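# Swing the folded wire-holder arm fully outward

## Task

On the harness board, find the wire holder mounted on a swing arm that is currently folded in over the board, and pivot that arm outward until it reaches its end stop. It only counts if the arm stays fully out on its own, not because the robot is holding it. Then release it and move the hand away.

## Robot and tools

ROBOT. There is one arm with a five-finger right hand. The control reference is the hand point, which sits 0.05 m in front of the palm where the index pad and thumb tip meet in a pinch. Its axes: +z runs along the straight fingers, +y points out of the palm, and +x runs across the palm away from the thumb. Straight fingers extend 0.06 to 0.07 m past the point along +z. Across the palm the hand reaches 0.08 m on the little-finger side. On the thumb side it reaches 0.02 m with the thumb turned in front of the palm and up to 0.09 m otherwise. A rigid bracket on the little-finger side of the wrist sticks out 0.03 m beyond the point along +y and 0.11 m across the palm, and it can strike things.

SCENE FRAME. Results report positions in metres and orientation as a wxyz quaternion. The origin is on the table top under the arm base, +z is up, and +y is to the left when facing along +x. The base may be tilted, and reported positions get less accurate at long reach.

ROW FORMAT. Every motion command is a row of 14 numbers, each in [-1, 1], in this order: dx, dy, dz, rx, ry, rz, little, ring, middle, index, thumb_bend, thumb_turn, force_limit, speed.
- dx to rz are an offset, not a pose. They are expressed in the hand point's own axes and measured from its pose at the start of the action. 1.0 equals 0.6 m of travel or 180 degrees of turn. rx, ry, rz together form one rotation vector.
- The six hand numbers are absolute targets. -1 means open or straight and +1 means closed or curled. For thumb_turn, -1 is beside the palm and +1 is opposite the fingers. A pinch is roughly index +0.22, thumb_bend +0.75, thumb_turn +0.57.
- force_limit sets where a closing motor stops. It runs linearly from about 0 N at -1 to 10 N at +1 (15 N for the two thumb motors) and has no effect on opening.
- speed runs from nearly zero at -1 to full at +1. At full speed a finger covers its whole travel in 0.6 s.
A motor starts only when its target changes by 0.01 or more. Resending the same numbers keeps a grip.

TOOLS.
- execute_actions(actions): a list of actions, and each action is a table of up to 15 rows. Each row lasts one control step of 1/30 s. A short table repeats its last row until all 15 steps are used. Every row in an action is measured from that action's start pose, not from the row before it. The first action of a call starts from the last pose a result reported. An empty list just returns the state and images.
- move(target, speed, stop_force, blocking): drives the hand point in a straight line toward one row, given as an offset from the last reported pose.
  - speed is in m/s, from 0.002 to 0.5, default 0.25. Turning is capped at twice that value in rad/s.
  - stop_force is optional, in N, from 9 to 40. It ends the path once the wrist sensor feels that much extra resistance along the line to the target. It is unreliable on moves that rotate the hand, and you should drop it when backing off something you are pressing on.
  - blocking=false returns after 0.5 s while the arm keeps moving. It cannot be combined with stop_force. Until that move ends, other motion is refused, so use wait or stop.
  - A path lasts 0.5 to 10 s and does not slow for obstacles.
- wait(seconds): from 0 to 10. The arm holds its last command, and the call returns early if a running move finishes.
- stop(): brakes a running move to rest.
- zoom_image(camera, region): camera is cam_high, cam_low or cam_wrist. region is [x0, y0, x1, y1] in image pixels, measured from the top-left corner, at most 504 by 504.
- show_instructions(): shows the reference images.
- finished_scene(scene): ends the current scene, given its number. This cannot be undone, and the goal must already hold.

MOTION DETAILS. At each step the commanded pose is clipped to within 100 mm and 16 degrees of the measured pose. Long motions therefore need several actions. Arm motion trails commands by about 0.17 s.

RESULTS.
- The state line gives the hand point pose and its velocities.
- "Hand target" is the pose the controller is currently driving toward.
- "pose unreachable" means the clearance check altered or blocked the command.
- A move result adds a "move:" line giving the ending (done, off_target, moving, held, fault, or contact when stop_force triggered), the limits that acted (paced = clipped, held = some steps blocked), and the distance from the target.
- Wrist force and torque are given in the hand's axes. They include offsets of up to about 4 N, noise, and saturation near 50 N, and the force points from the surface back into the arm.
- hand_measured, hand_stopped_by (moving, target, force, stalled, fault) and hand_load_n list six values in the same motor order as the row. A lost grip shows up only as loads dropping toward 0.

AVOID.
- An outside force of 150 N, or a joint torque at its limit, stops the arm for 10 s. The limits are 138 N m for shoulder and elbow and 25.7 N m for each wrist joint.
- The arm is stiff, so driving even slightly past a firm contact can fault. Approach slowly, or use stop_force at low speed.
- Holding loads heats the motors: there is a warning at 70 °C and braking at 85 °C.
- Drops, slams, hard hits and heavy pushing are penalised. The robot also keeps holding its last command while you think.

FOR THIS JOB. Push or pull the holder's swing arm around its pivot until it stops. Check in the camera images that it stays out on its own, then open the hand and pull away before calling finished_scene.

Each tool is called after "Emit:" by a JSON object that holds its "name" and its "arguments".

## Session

Emit:
{"name": "execute_actions", "arguments": {"actions": []}}

Scene clock: 0.00 s.
end_effector_position=(+0.7870, -0.0443, +0.3600) hand_measured=(-1.000, -1.000, -1.000, -1.000, -1.000, -1.000) hand_load_n=(+0.0, +0.0, +0.0, +0.0, +0.0, +0.0) hand_stopped_by=(target, target, target, target, target, target) hand_force_limit=0.00 hand_speed=-0.80 end_effector_quat_wxyz=(+0.029, +0.741, +0.335, +0.581) end_effector_velocity=(-0.000, +0.000, -0.000) end_effector_angular_velocity=(+0.000, -0.000, +0.001)
Joint positions: [-0.082 -1.176  1.319  0.249  1.488  0.444]
Joint velocities: [ 0.  0.  0. -0. -0. -0.]
Motor temperatures (°C, as the motors report them): [24 23 23 29 28 31]
Wrist force (N, on the end effector, along its own x y z axes, offset not removed): no reading
Wrist torque (N m, same axes, about the end effector's origin, offset not removed): no reading
Hand target: +0.787, -0.044, +0.360; +0.029, +0.741, +0.335, +0.581
camera_calibration (this result's frames):
cam_wrist: T_world_to_cam=[[0.453579, -0.823991, 0.339566, -0.512079], [-0.597495, -0.563857, -0.570144, 0.652173], [0.66126, 0.0557169, -0.748085, -0.11583], [0, 0, 0, 1]] pos_world=[0.698533, -0.0477624, 0.459066]

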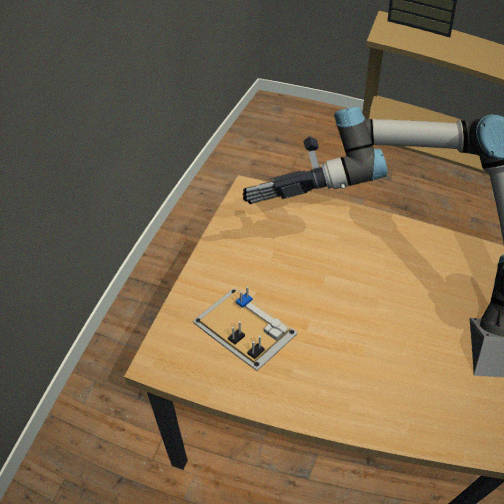

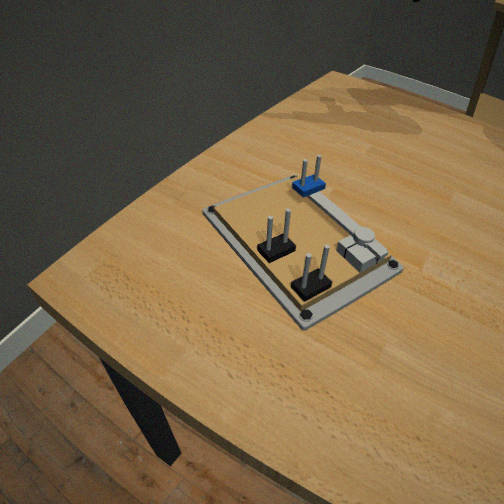

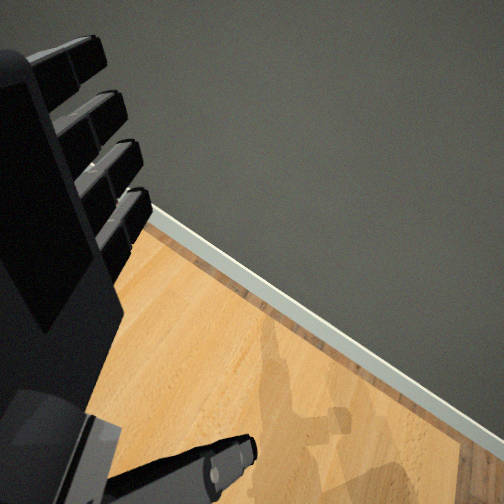

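Emit:
{"name": "zoom_image", "arguments": {"camera": "cam_low", "region": [190, 140, 420, 340]}}

Emit:
{"name": "zoom_image", "arguments": {"camera": "cam_high", "region": [180, 275, 310, 380]}}

Region (190, 140, 420, 340) of cam_low's 504x504 image, scaled by 2.191, with more detail than that image has; it fills the top 438 rows of this view, and the rest is white.

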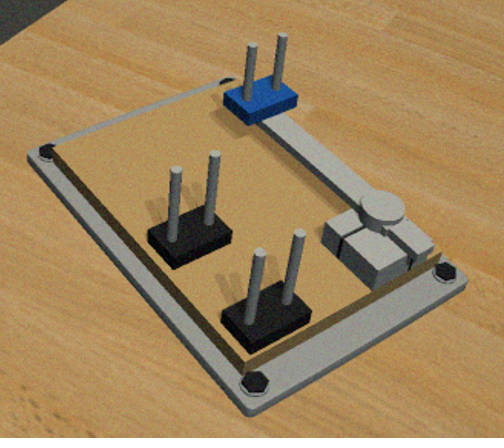

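Region (180, 275, 310, 380) of cam_high's 504x504 image, scaled by 3.877, with more detail than that image has; it fills the top 407 rows of this view, and the rest is white.

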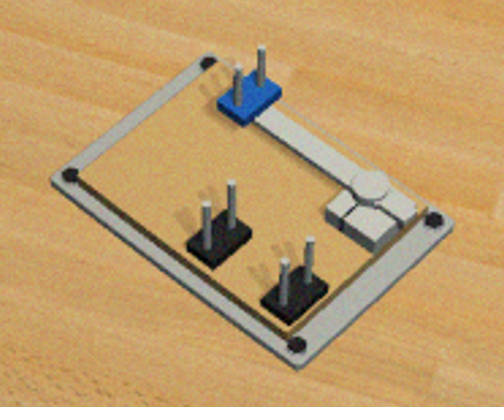

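Emit:
{"name": "move", "arguments": {"target": [-0.0851, -0.428, 0.1854, 0.0509, -0.1384, 0.1379, 0, 0, 0, 0, -1, 1, 0, 1], "speed": 0.35}}

Scene clock: 13.57 s.
end_effector_position=(+0.7613, +0.1656, +0.1704) hand_measured=(+0.000, +0.000, +0.000, +0.000, -1.000, +1.000) hand_load_n=(+0.0, +0.0, +0.0, +0.0, +0.0, +0.0) hand_stopped_by=(target, target, target, target, target, target) hand_force_limit=0.00 hand_speed=1.00 end_effector_quat_wxyz=(-0.083, +0.901, +0.201, +0.375) end_effector_velocity=(+0.001, +0.002, -0.002) end_effector_angular_velocity=(+0.001, +0.013, -0.003)
Joint positions: [ 0.154 -0.654  0.972  0.507  1.894  1.074]
Joint velocities: [ 0.002  0.015 -0.024  0.021  0.004  0.012]
Motor temperatures (°C, as the motors report them): [24 23 23 29 28 31]
Wrist force (N, on the end effector, along its own x y z axes, offset not removed): [1.9 -0.1 0.0]
Wrist torque (N m, same axes, about the end effector's origin, offset not removed): [-0.11 -0.24 -0.10]
Hand target: +0.761, +0.166, +0.170; -0.083, +0.902, +0.201, +0.374
Off the commanded pose: 0.001 m, 0 deg.
move: done
camera_calibration (this result's frames):
cam_wrist: T_world_to_cam=[[0.356407, -0.931139, -0.0771623, -0.100305], [-0.91804, -0.333642, -0.214211, 0.792337], [0.173715, 0.147184, -0.973735, 0.142162], [0, 0, 0, 1]] pos_world=[0.738451, 0.150035, 0.300415]

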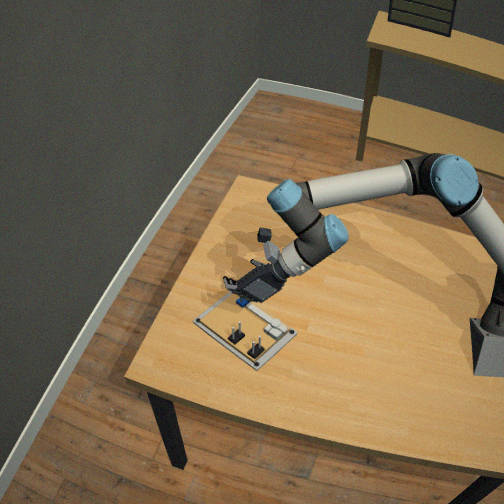

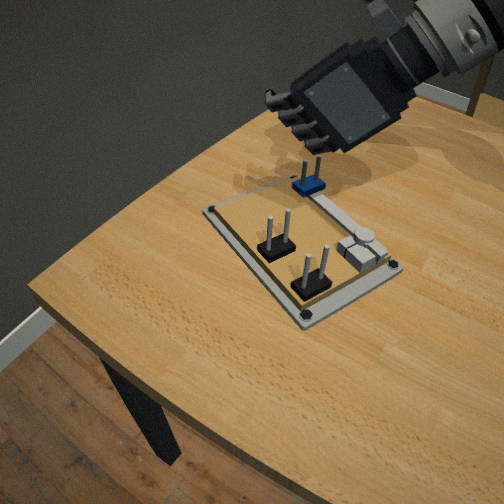

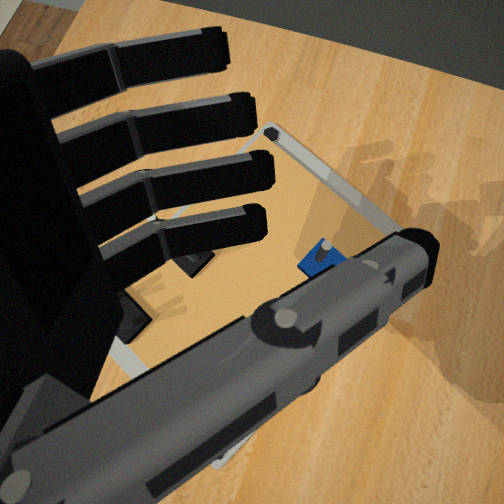

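Emit:
{"name": "zoom_image", "arguments": {"camera": "cam_wrist", "region": [130, 110, 400, 330]}}

Region (130, 110, 400, 330) of cam_wrist's 504x504 image, scaled by 1.867, with more detail than that image has; it fills the top 411 rows of this view, and the rest is white.

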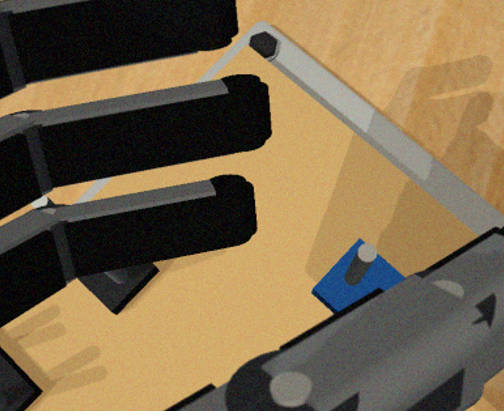

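Emit:
{"name": "move", "arguments": {"target": [-0.0504, 0.077, 0.1155, 0, 0, 0, 0, 0, 0, 0, -1, 1, 0, 1], "speed": 0.12, "stop_force": 12}}

Scene clock: 17.93 s.
end_effector_position=(+0.8059, +0.1356, +0.1004) hand_measured=(+0.000, +0.000, +0.000, +0.000, -1.000, +1.000) hand_load_n=(+0.0, +0.0, +0.0, +0.0, +0.0, +0.0) hand_stopped_by=(target, target, target, target, target, target) hand_force_limit=0.00 hand_speed=1.00 end_effector_quat_wxyz=(-0.083, +0.901, +0.201, +0.375) end_effector_velocity=(+0.002, -0.001, -0.002) end_effector_angular_velocity=(+0.000, -0.000, +0.000)
Joint positions: [ 0.042 -0.573  0.915  0.46   1.816  0.99 ]
Joint velocities: [-0.003  0.003 -0.004  0.    -0.002 -0.002]
Motor temperatures (°C, as the motors report them): [24 23 23 29 28 31]
Wrist force (N, on the end effector, along its own x y z axes, offset not removed): [0.6 -0.5 1.5]
Wrist torque (N m, same axes, about the end effector's origin, offset not removed): [-0.27 -0.10 -0.07]
Hand target: +0.806, +0.136, +0.100; -0.083, +0.901, +0.201, +0.375
Off the commanded pose: 0.000 m, 0 deg.
move: done
camera_calibration (this result's frames):
cam_wrist: T_world_to_cam=[[0.356352, -0.931146, -0.0773253, -0.14952], [-0.918044, -0.333537, -0.214357, 0.80824], [0.173807, 0.147375, -0.97369, 0.0705448], [0, 0, 0, 1]] pos_world=[0.783021, 0.119956, 0.230379]

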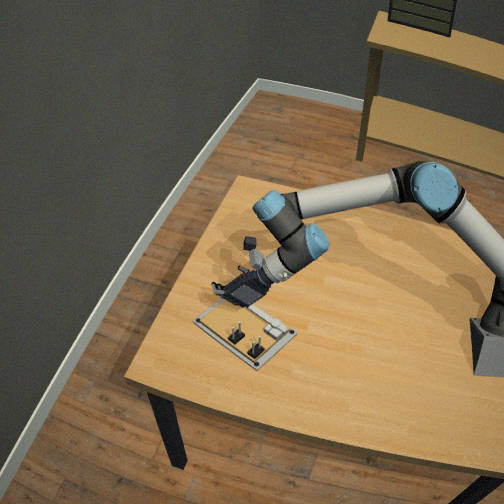

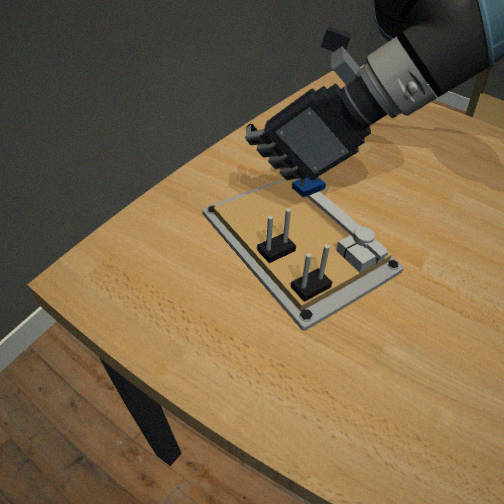

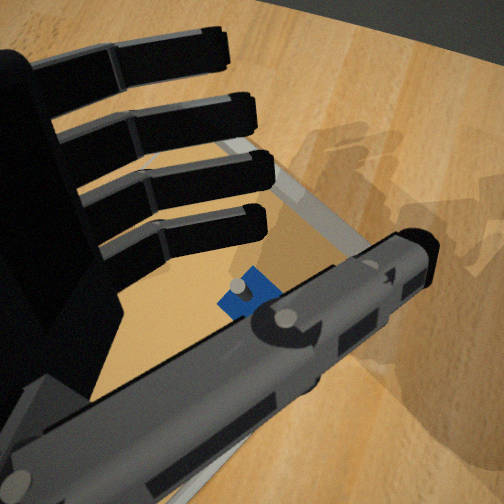

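Emit:
{"name": "execute_actions", "arguments": {"actions": []}}

Scene clock: 18.70 s.
end_effector_position=(+0.8061, +0.1355, +0.1002) hand_measured=(+0.000, +0.000, +0.000, +0.000, -1.000, +1.000) hand_load_n=(+0.0, +0.0, +0.0, +0.0, +0.0, +0.0) hand_stopped_by=(target, target, target, target, target, target) hand_force_limit=0.00 hand_speed=1.00 end_effector_quat_wxyz=(-0.083, +0.901, +0.201, +0.375) end_effector_velocity=(-0.000, -0.000, +0.000) end_effector_angular_velocity=(-0.001, +0.000, -0.000)
Joint positions: [ 0.042 -0.573  0.914  0.46   1.816  0.99 ]
Joint velocities: [-0.    -0.    -0.     0.     0.001 -0.   ]
Motor temperatures (°C, as the motors report them): [24 23 23 29 28 31]
Wrist force (N, on the end effector, along its own x y z axes, offset not removed): [0.6 0.3 2.2]
Wrist torque (N m, same axes, about the end effector's origin, offset not removed): [-0.07 -0.11 -0.10]
Hand target: +0.806, +0.136, +0.100; -0.083, +0.901, +0.201, +0.375
Off the commanded pose: 0.000 m, 0 deg.
camera_calibration (this result's frames):
cam_wrist: T_world_to_cam=[[0.3564, -0.931127, -0.0773449, -0.149711], [-0.918043, -0.333593, -0.214275, 0.808305], [0.173716, 0.147374, -0.973706, 0.0703697], [0, 0, 0, 1]] pos_world=[0.783191, 0.119874, 0.23014]

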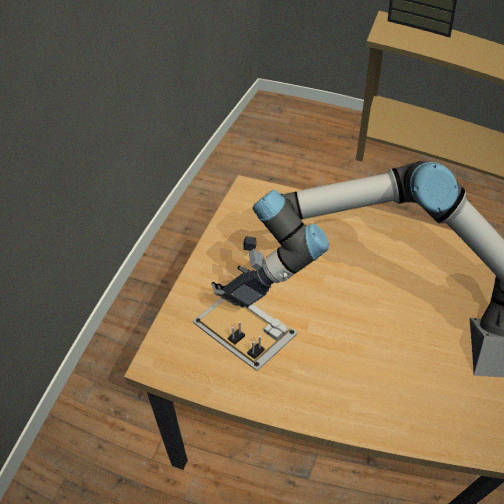

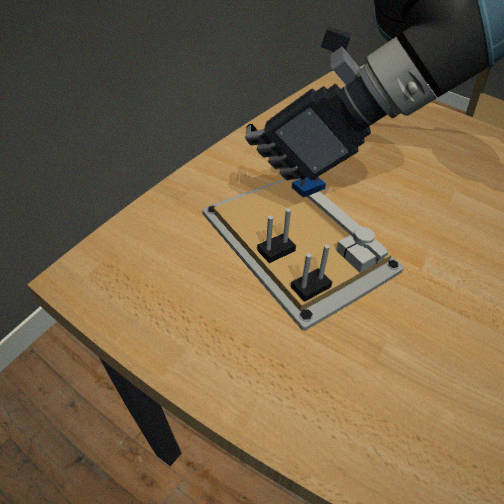

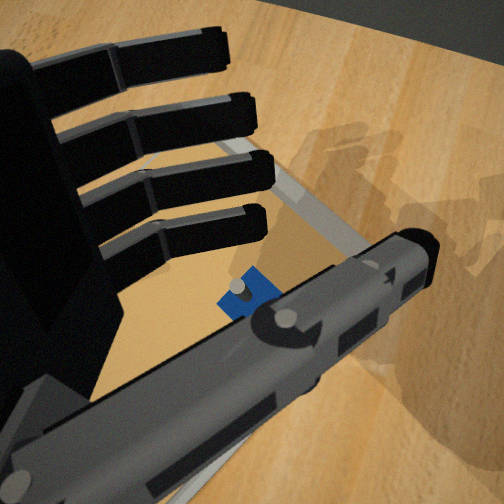

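Emit:
{"name": "move", "arguments": {"target": [-0.07425, 0.0623, -0.07425, -0.03143, 0, 0.03143, 0, 0, 0, 0, -1, 1, 0, 1], "speed": 0.07, "stop_force": 12}}

Scene clock: 23.20 s.
end_effector_position=(+0.7649, +0.0753, +0.1000) hand_measured=(+0.000, +0.000, +0.000, +0.000, -1.000, +1.000) hand_load_n=(+0.0, +0.0, +0.0, +1.0, +0.0, +0.0) hand_stopped_by=(target, target, target, target, target, target) hand_force_limit=0.00 hand_speed=1.00 end_effector_quat_wxyz=(-0.057, +0.913, +0.138, +0.379) end_effector_velocity=(-0.002, -0.002, -0.000) end_effector_angular_velocity=(+0.000, -0.001, -0.005)
Joint positions: [ 0.002 -0.736  1.172  0.304  1.872  1.045]
Joint velocities: [-0.002 -0.006  0.01  -0.007  0.001  0.001]
Motor temperatures (°C, as the motors report them): [24 23 23 29 28 31]
Wrist force (N, on the end effector, along its own x y z axes, offset not removed): [1.3 -1.2 1.6]
Wrist torque (N m, same axes, about the end effector's origin, offset not removed): [-0.20 0.03 -0.12]
Hand target: +0.765, +0.075, +0.100; -0.057, +0.913, +0.137, +0.379
Off the commanded pose: 0.000 m, 0 deg.
move: done
camera_calibration (this result's frames):
cam_wrist: T_world_to_cam=[[0.223884, -0.971512, -0.077714, -0.0867061], [-0.95547, -0.20306, -0.214113, 0.769226], [0.192233, 0.12219, -0.973713, 0.0739548], [0, 0, 0, 1]] pos_world=[0.740168, 0.0629263, 0.229974]

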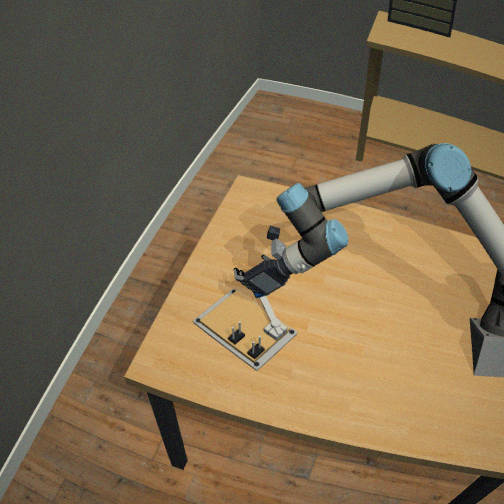

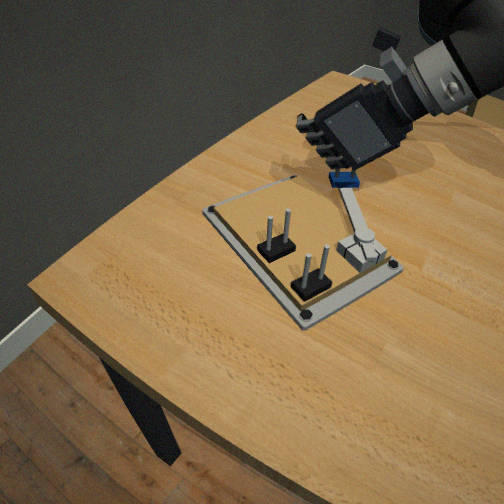

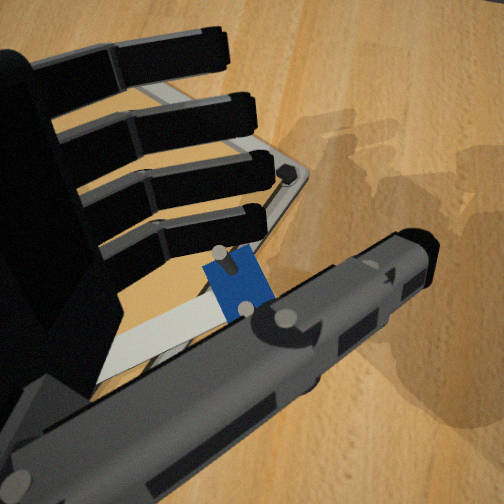

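Emit:
{"name": "move", "arguments": {"target": [-0.06451, 0.02422, -0.06451, -0.03143, 0, 0.03143, 0, 0, 0, 0, -1, 1, 0, 1], "speed": 0.08, "stop_force": 12}}

Scene clock: 25.50 s.
end_effector_position=(+0.7171, +0.0455, +0.0998) hand_measured=(+0.000, +0.000, +0.000, +0.000, -1.000, +1.000) hand_load_n=(+0.0, +0.0, +0.0, +1.0, +0.0, +0.0) hand_stopped_by=(target, target, target, target, target, target) hand_force_limit=0.00 hand_speed=1.00 end_effector_quat_wxyz=(-0.030, +0.921, +0.074, +0.382) end_effector_velocity=(-0.002, -0.001, +0.000) end_effector_angular_velocity=(+0.002, -0.002, -0.004)
Joint positions: [ 0.001 -0.846  1.368  0.169  1.958  1.127]
Joint velocities: [-0.    -0.005  0.008 -0.006  0.001  0.003]
Motor temperatures (°C, as the motors report them): [24 23 23 29 28 31]
Wrist force (N, on the end effector, along its own x y z axes, offset not removed): [1.0 -3.0 2.0]
Wrist torque (N m, same axes, about the end effector's origin, offset not removed): [-0.41 0.13 -0.18]
Hand target: +0.717, +0.045, +0.100; -0.030, +0.921, +0.074, +0.382
Off the commanded pose: 0.000 m, 0 deg.
move: done
camera_calibration (this result's frames):
cam_wrist: T_world_to_cam=[[0.0871587, -0.993137, -0.077995, -0.00587509], [-0.974434, -0.0687182, -0.213908, 0.72492], [0.20708, 0.0946449, -0.973735, 0.0772396], [0, 0, 0, 1]] pos_world=[0.690904, 0.0366701, 0.229819]

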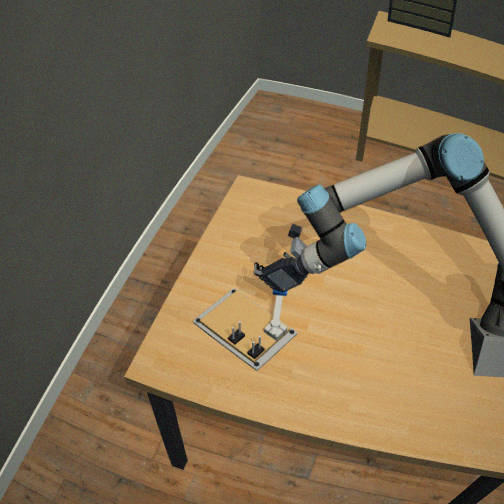

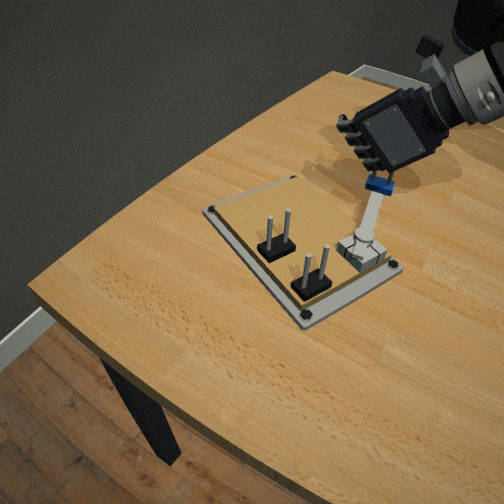

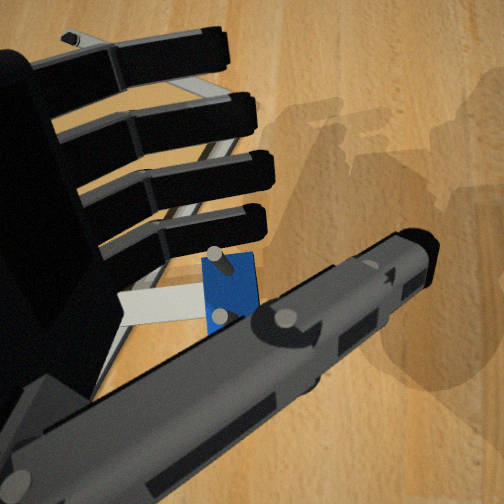

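Emit:
{"name": "move", "arguments": {"target": [-0.0662, -0.00555, -0.0662, -0.03143, 0, 0.03143, 0, 0, 0, 0, -1, 1, 0, 1], "speed": 0.08, "stop_force": 12}}

Scene clock: 28.27 s.
end_effector_position=(+0.6615, +0.0400, +0.0997) hand_measured=(+0.000, +0.000, +0.000, +0.000, -1.000, +1.000) hand_load_n=(+0.0, +0.0, +0.0, +1.0, +0.0, +0.0) hand_stopped_by=(target, target, target, target, target, target) hand_force_limit=0.00 hand_speed=1.00 end_effector_quat_wxyz=(-0.004, +0.924, +0.010, +0.383) end_effector_velocity=(-0.003, -0.001, +0.000) end_effector_angular_velocity=(-0.001, -0.001, -0.008)
Joint positions: [ 0.04  -0.917  1.533  0.047  2.079  1.233]
Joint velocities: [ 0.002 -0.004  0.009 -0.007  0.007  0.005]
Motor temperatures (°C, as the motors report them): [24 23 23 29 28 31]
Wrist force (N, on the end effector, along its own x y z axes, offset not removed): [2.1 -1.2 0.9]
Wrist torque (N m, same axes, about the end effector's origin, offset not removed): [-0.10 -0.05 -0.10]
Hand target: +0.661, +0.040, +0.100; -0.004, +0.923, +0.010, +0.383
Off the commanded pose: 0.000 m, 0 deg.
move: done
camera_calibration (this result's frames):
cam_wrist: T_world_to_cam=[[-0.0510143, -0.995632, -0.0781886, 0.0849818], [-0.974623, 0.0667185, -0.21368, 0.665011], [0.217963, 0.0653037, -0.97377, 0.0831032], [0, 0, 0, 1]] pos_world=[0.634356, 0.0348152, 0.229667]

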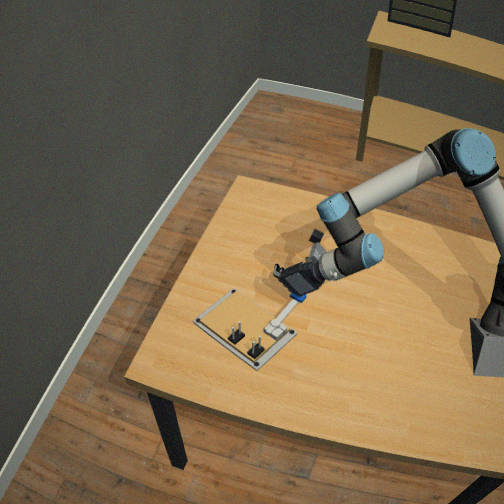

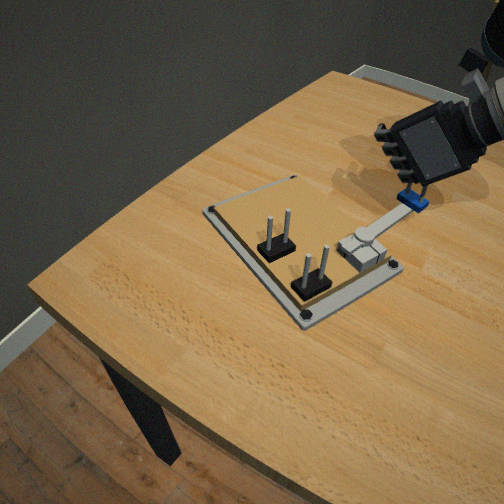

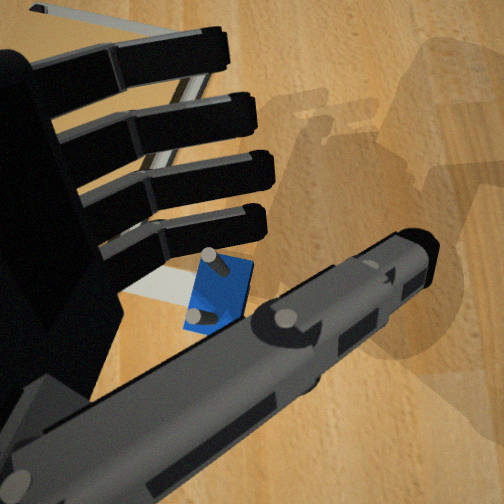

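Emit:
{"name": "execute_actions", "arguments": {"actions": [[[0,0,0,0,0,0,0,0,0,0.45,-1,1,0,-0.65]],[[0,0,0,0,0,0,0,0,0,0.45,-1,1,0,-0.65]]]}}

Scene clock: 29.50 s.
end_effector_position=(+0.6615, +0.0400, +0.0997) hand_measured=(+0.000, +0.000, +0.000, +0.450, -1.000, +1.000) hand_load_n=(+0.0, +0.0, +0.0, +0.5, +0.0, +0.0) hand_stopped_by=(target, target, target, target, target, target) hand_force_limit=0.00 hand_speed=-0.65 end_effector_quat_wxyz=(-0.004, +0.924, +0.010, +0.383) end_effector_velocity=(+0.000, +0.000, +0.000) end_effector_angular_velocity=(+0.000, -0.000, -0.000)
Joint positions: [ 0.04  -0.917  1.533  0.047  2.079  1.233]
Joint velocities: [ 0.  0. -0. -0. -0.  0.]
Motor temperatures (°C, as the motors report them): [24 23 23 29 28 31]
Wrist force (N, on the end effector, along its own x y z axes, offset not removed): [1.4 0.3 1.1]
Wrist torque (N m, same axes, about the end effector's origin, offset not removed): [-0.05 0.05 -0.11]
Hand target: +0.662, +0.040, +0.100; -0.004, +0.924, +0.010, +0.383
Off the commanded pose: 0.000 m, 0 deg.
camera_calibration (this result's frames):
cam_wrist: T_world_to_cam=[[-0.0510248, -0.995632, -0.0781888, 0.0849886], [-0.974618, 0.06673, -0.213698, 0.665003], [0.217982, 0.0653003, -0.973766, 0.0831078], [0, 0, 0, 1]] pos_world=[0.634344, 0.0348147, 0.229683]

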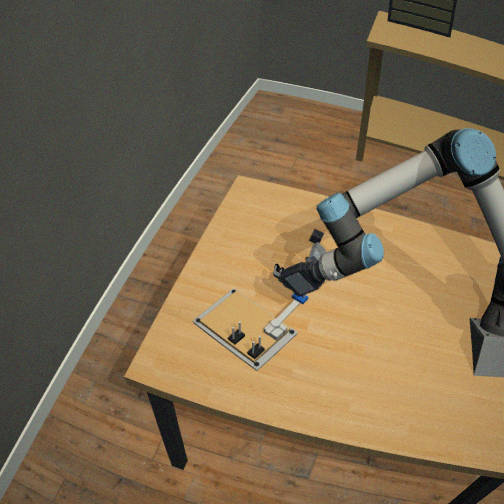

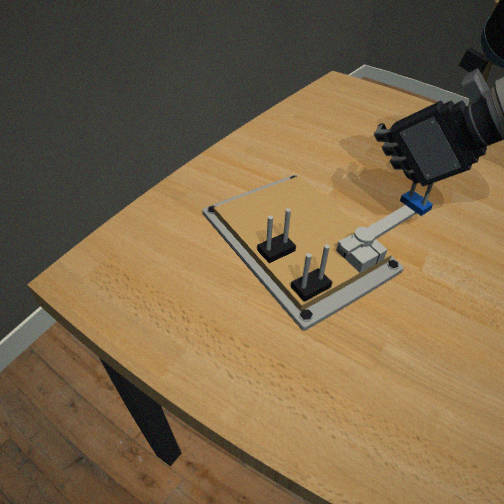

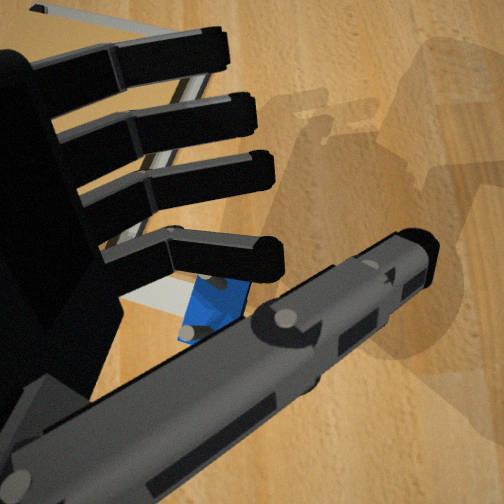

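Emit:
{"name": "zoom_image", "arguments": {"camera": "cam_wrist", "region": [100, 200, 300, 360]}}

Emit:
{"name": "zoom_image", "arguments": {"camera": "cam_low", "region": [320, 150, 480, 290]}}

Region (100, 200, 300, 360) of cam_wrist's 504x504 image, scaled by 2.520, with more detail than that image has; it fills the top 403 rows of this view, and the rest is white.

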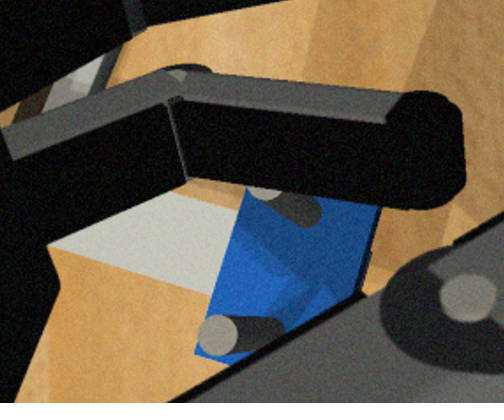

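Region (320, 150, 480, 290) of cam_low's 504x504 image, scaled by 3.150, with more detail than that image has; it fills the top 441 rows of this view, and the rest is white.

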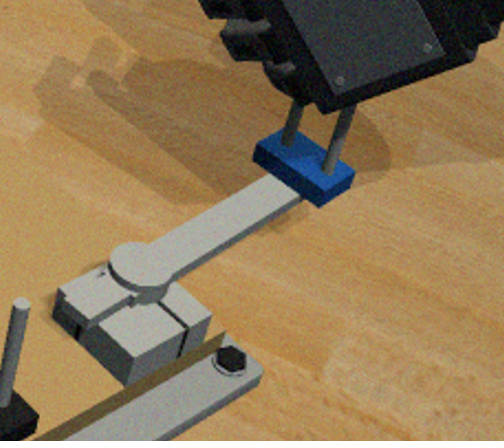

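Emit:
{"name": "execute_actions", "arguments": {"actions": [[[0,0,0,0,0,0,0,0,0,0,-1,1,0,1],[0,0,0,0,0,0,0,0,0,0,-1,1,0,1],[0,0,0,0,0,0,0,0,0,0,-1,1,0,1],[-0.00206,-0.00083,-0.00089,0,0,0,0,0,0,0,-1,1,0,1],[-0.00413,-0.00167,-0.00177,0,0,0,0,0,0,0,-1,1,0,1],[-0.00619,-0.0025,-0.00266,0,0,0,0,0,0,0,-1,1,0,1],[-0.00825,-0.00333,-0.00354,0,0,0,0,0,0,0,-1,1,0,1]],[[0,0,0,0,0,0,0,0,0,0.42,-1,1,-0.1,-0.7]],[[0,0,0,0,0,0,0,0,0,0.42,-1,1,-0.1,-0.7]]]}}

Scene clock: 33.47 s.
end_effector_position=(+0.6569, +0.0417, +0.0979) hand_measured=(+0.000, +0.000, +0.000, +0.420, -1.000, +1.000) hand_load_n=(+0.0, +0.0, +0.0, +0.0, +0.0, +0.0) hand_stopped_by=(target, target, target, moving, target, target) hand_force_limit=-0.10 hand_speed=-0.70 end_effector_quat_wxyz=(-0.004, +0.924, +0.010, +0.383) end_effector_velocity=(+0.000, -0.000, +0.000) end_effector_angular_velocity=(-0.000, -0.000, -0.001)
Joint positions: [ 0.042 -0.921  1.548  0.036  2.08   1.235]
Joint velocities: [-0. -0. -0. -0.  0.  0.]
Motor temperatures (°C, as the motors report them): [24 23 23 29 28 31]
Wrist force (N, on the end effector, along its own x y z axes, offset not removed): [0.7 -0.6 0.4]
Wrist torque (N m, same axes, about the end effector's origin, offset not removed): [-0.21 0.02 -0.11]
Hand target: +0.657, +0.042, +0.098; -0.004, +0.924, +0.010, +0.383
Off the commanded pose: 0.000 m, 0 deg.
camera_calibration (this result's frames):
cam_wrist: T_world_to_cam=[[-0.0510535, -0.99563, -0.078191, 0.0863518], [-0.974623, 0.0667566, -0.213669, 0.660042], [0.217955, 0.0652982, -0.973772, 0.0822744], [0, 0, 0, 1]] pos_world=[0.629768, 0.03654, 0.227899]

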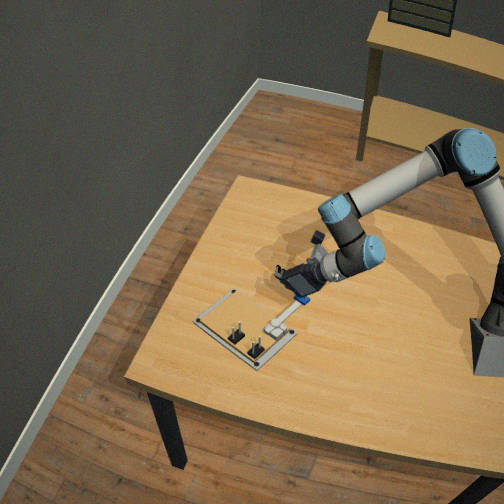

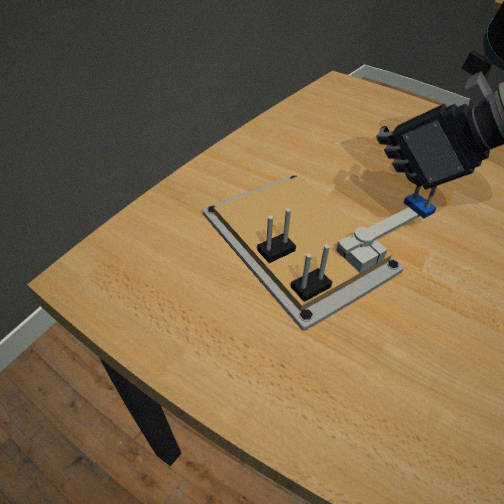

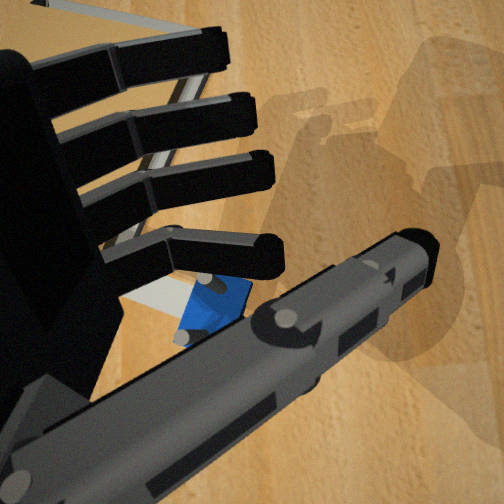

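Emit:
{"name": "zoom_image", "arguments": {"camera": "cam_low", "region": [320, 170, 460, 290]}}

Emit:
{"name": "zoom_image", "arguments": {"camera": "cam_wrist", "region": [100, 200, 300, 360]}}

Emit:
{"name": "zoom_image", "arguments": {"camera": "cam_high", "region": [180, 260, 340, 380]}}

Region (320, 170, 460, 290) of cam_low's 504x504 image, scaled by 3.600, with more detail than that image has; it fills the top 432 rows of this view, and the rest is white.

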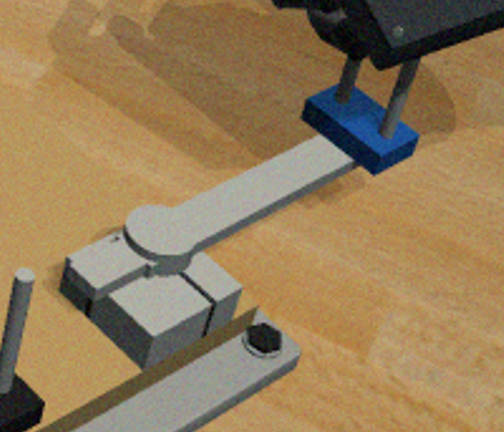

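Region (100, 200, 300, 360) of cam_wrist's 504x504 image, scaled by 2.520, with more detail than that image has; it fills the top 403 rows of this view, and the rest is white.

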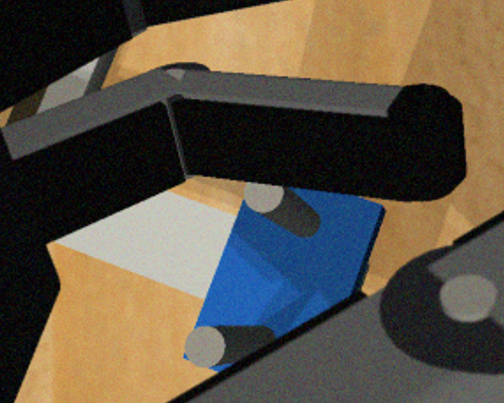

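Region (180, 260, 340, 380) of cam_high's 504x504 image, scaled by 3.150, with more detail than that image has; it fills the top 378 rows of this view, and the rest is white.

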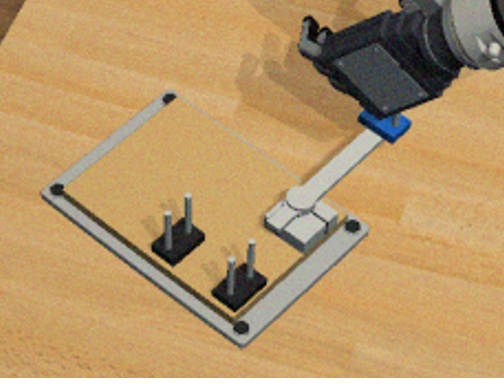

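Emit:
{"name": "execute_actions", "arguments": {"actions": [[[0,0,0,0,0,0,0,0,0,0,-1,1,0,1],[0,0,0,0,0,0,0,0,0,0,-1,1,0,1],[0,0,0,0,0,0,0,0,0,0,-1,1,0,1],[-0.00221,-0.00083,-0.00221,0,0,0,0,0,0,0,-1,1,0,1],[-0.00442,-0.00167,-0.00442,0,0,0,0,0,0,0,-1,1,0,1],[-0.00663,-0.0025,-0.00663,0,0,0,0,0,0,0,-1,1,0,1],[-0.00884,-0.00333,-0.00884,0,0,0,0,0,0,0,-1,1,0,1]],[[0,0,0,0,0,0,0,0,0,0.36,-1,1,-0.1,-0.7]],[[0,0,0,0,0,0,0,0,0,0.36,-1,1,-0.1,-0.7]]]}}

Scene clock: 36.30 s.
end_effector_position=(+0.6501, +0.0434, +0.0979) hand_measured=(+0.000, +0.000, +0.000, +0.096, -1.000, +1.000) hand_load_n=(+0.0, +0.0, +0.0, +4.0, +0.0, +0.0) hand_stopped_by=(target, target, target, force, target, target) hand_force_limit=-0.10 hand_speed=-0.70 end_effector_quat_wxyz=(-0.004, +0.924, +0.010, +0.383) end_effector_velocity=(-0.000, -0.000, +0.000) end_effector_angular_velocity=(-0.000, +0.000, -0.000)
Joint positions: [ 0.047 -0.929  1.568  0.025  2.084  1.239]
Joint velocities: [ 0.    -0.     0.     0.     0.001  0.   ]
Motor temperatures (°C, as the motors report them): [24 23 23 29 28 31]
Wrist force (N, on the end effector, along its own x y z axes, offset not removed): [4.5 -2.6 8.5]
Wrist torque (N m, same axes, about the end effector's origin, offset not removed): [-0.50 0.17 -0.14]
Hand target: +0.650, +0.043, +0.098; -0.004, +0.924, +0.010, +0.383
Off the commanded pose: 0.000 m, 0 deg.
camera_calibration (this result's frames):
cam_wrist: T_world_to_cam=[[-0.0511208, -0.995624, -0.0782283, 0.0877269], [-0.974633, 0.0668259, -0.213598, 0.653265], [0.217891, 0.0653247, -0.973784, 0.083678], [0, 0, 0, 1]] pos_world=[0.622946, 0.0382218, 0.227883]

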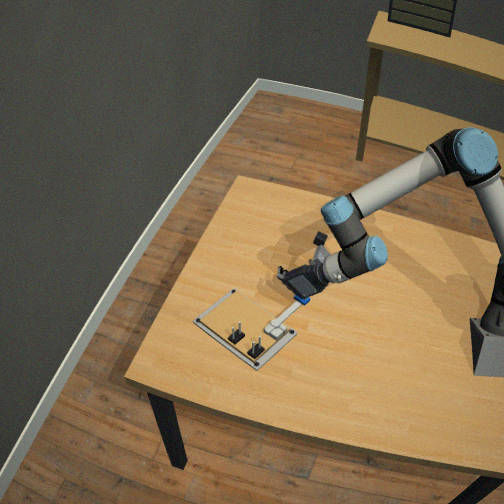

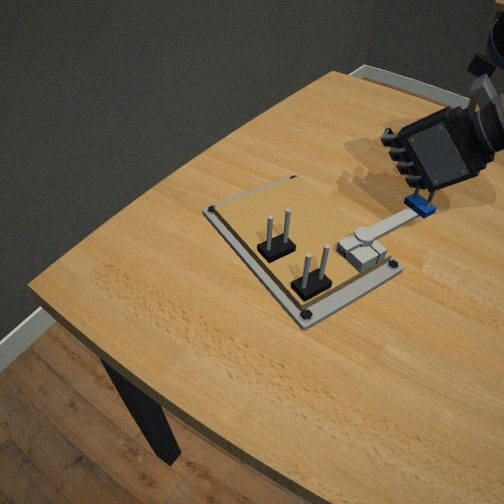

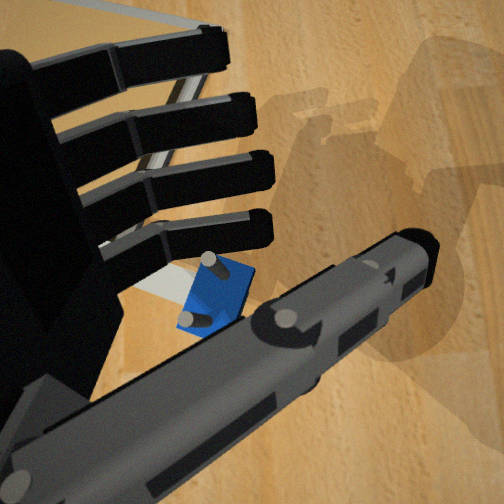

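Emit:
{"name": "move", "arguments": {"target": [0.2, 0, 0, 0, 0, 0, 0, 0, 0, 0, -1, 1, 0, 1], "speed": 0.2}}

Scene clock: 37.83 s.
end_effector_position=(+0.7344, +0.0449, +0.1828) hand_measured=(+0.000, +0.000, +0.000, +0.000, -1.000, +1.000) hand_load_n=(+0.0, +0.0, +0.0, +0.0, +0.0, +0.0) hand_stopped_by=(target, target, target, target, target, target) hand_force_limit=0.00 hand_speed=1.00 end_effector_quat_wxyz=(-0.004, +0.923, +0.010, +0.384) end_effector_velocity=(+0.002, +0.001, +0.001) end_effector_angular_velocity=(+0.001, +0.003, +0.000)
Joint positions: [ 0.103 -0.812  1.139  0.359  2.128  1.279]
Joint velocities: [ 0.001  0.007 -0.017  0.014  0.001  0.004]
Motor temperatures (°C, as the motors report them): [24 23 23 29 28 31]
Wrist force (N, on the end effector, along its own x y z axes, offset not removed): [1.1 -0.6 0.9]
Wrist torque (N m, same axes, about the end effector's origin, offset not removed): [-0.18 -0.08 -0.08]
Hand target: +0.735, +0.045, +0.183; -0.004, +0.924, +0.010, +0.383
Off the commanded pose: 0.000 m, 0 deg.
move: done
camera_calibration (this result's frames):
cam_wrist: T_world_to_cam=[[-0.0509642, -0.995638, -0.0781487, 0.100064], [-0.974528, 0.0666901, -0.214119, 0.75353], [0.218397, 0.0652457, -0.973676, 0.147468], [0, 0, 0, 1]] pos_world=[0.707229, 0.0397532, 0.312751]

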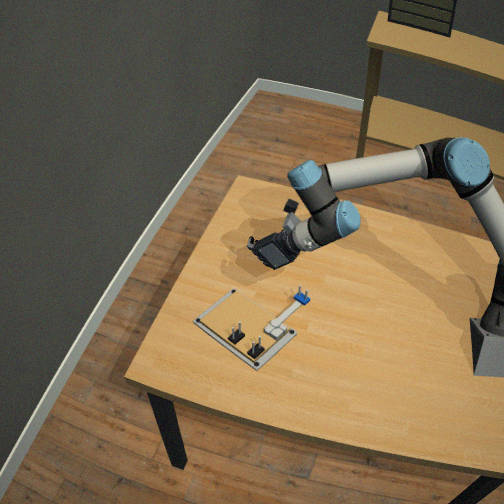

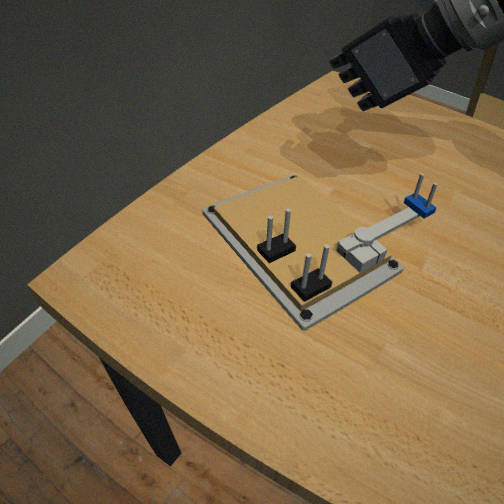

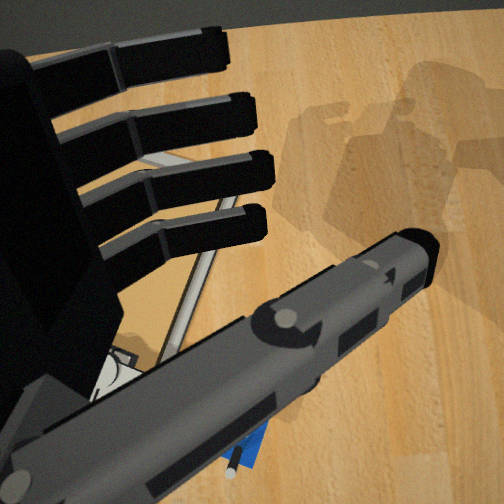

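The arm is at its stop and stayed there after I let go, and the hand is clear of it.

Emit:
{"name": "finished_scene", "arguments": {"scene": 2}}

The scene is finished: the task was done.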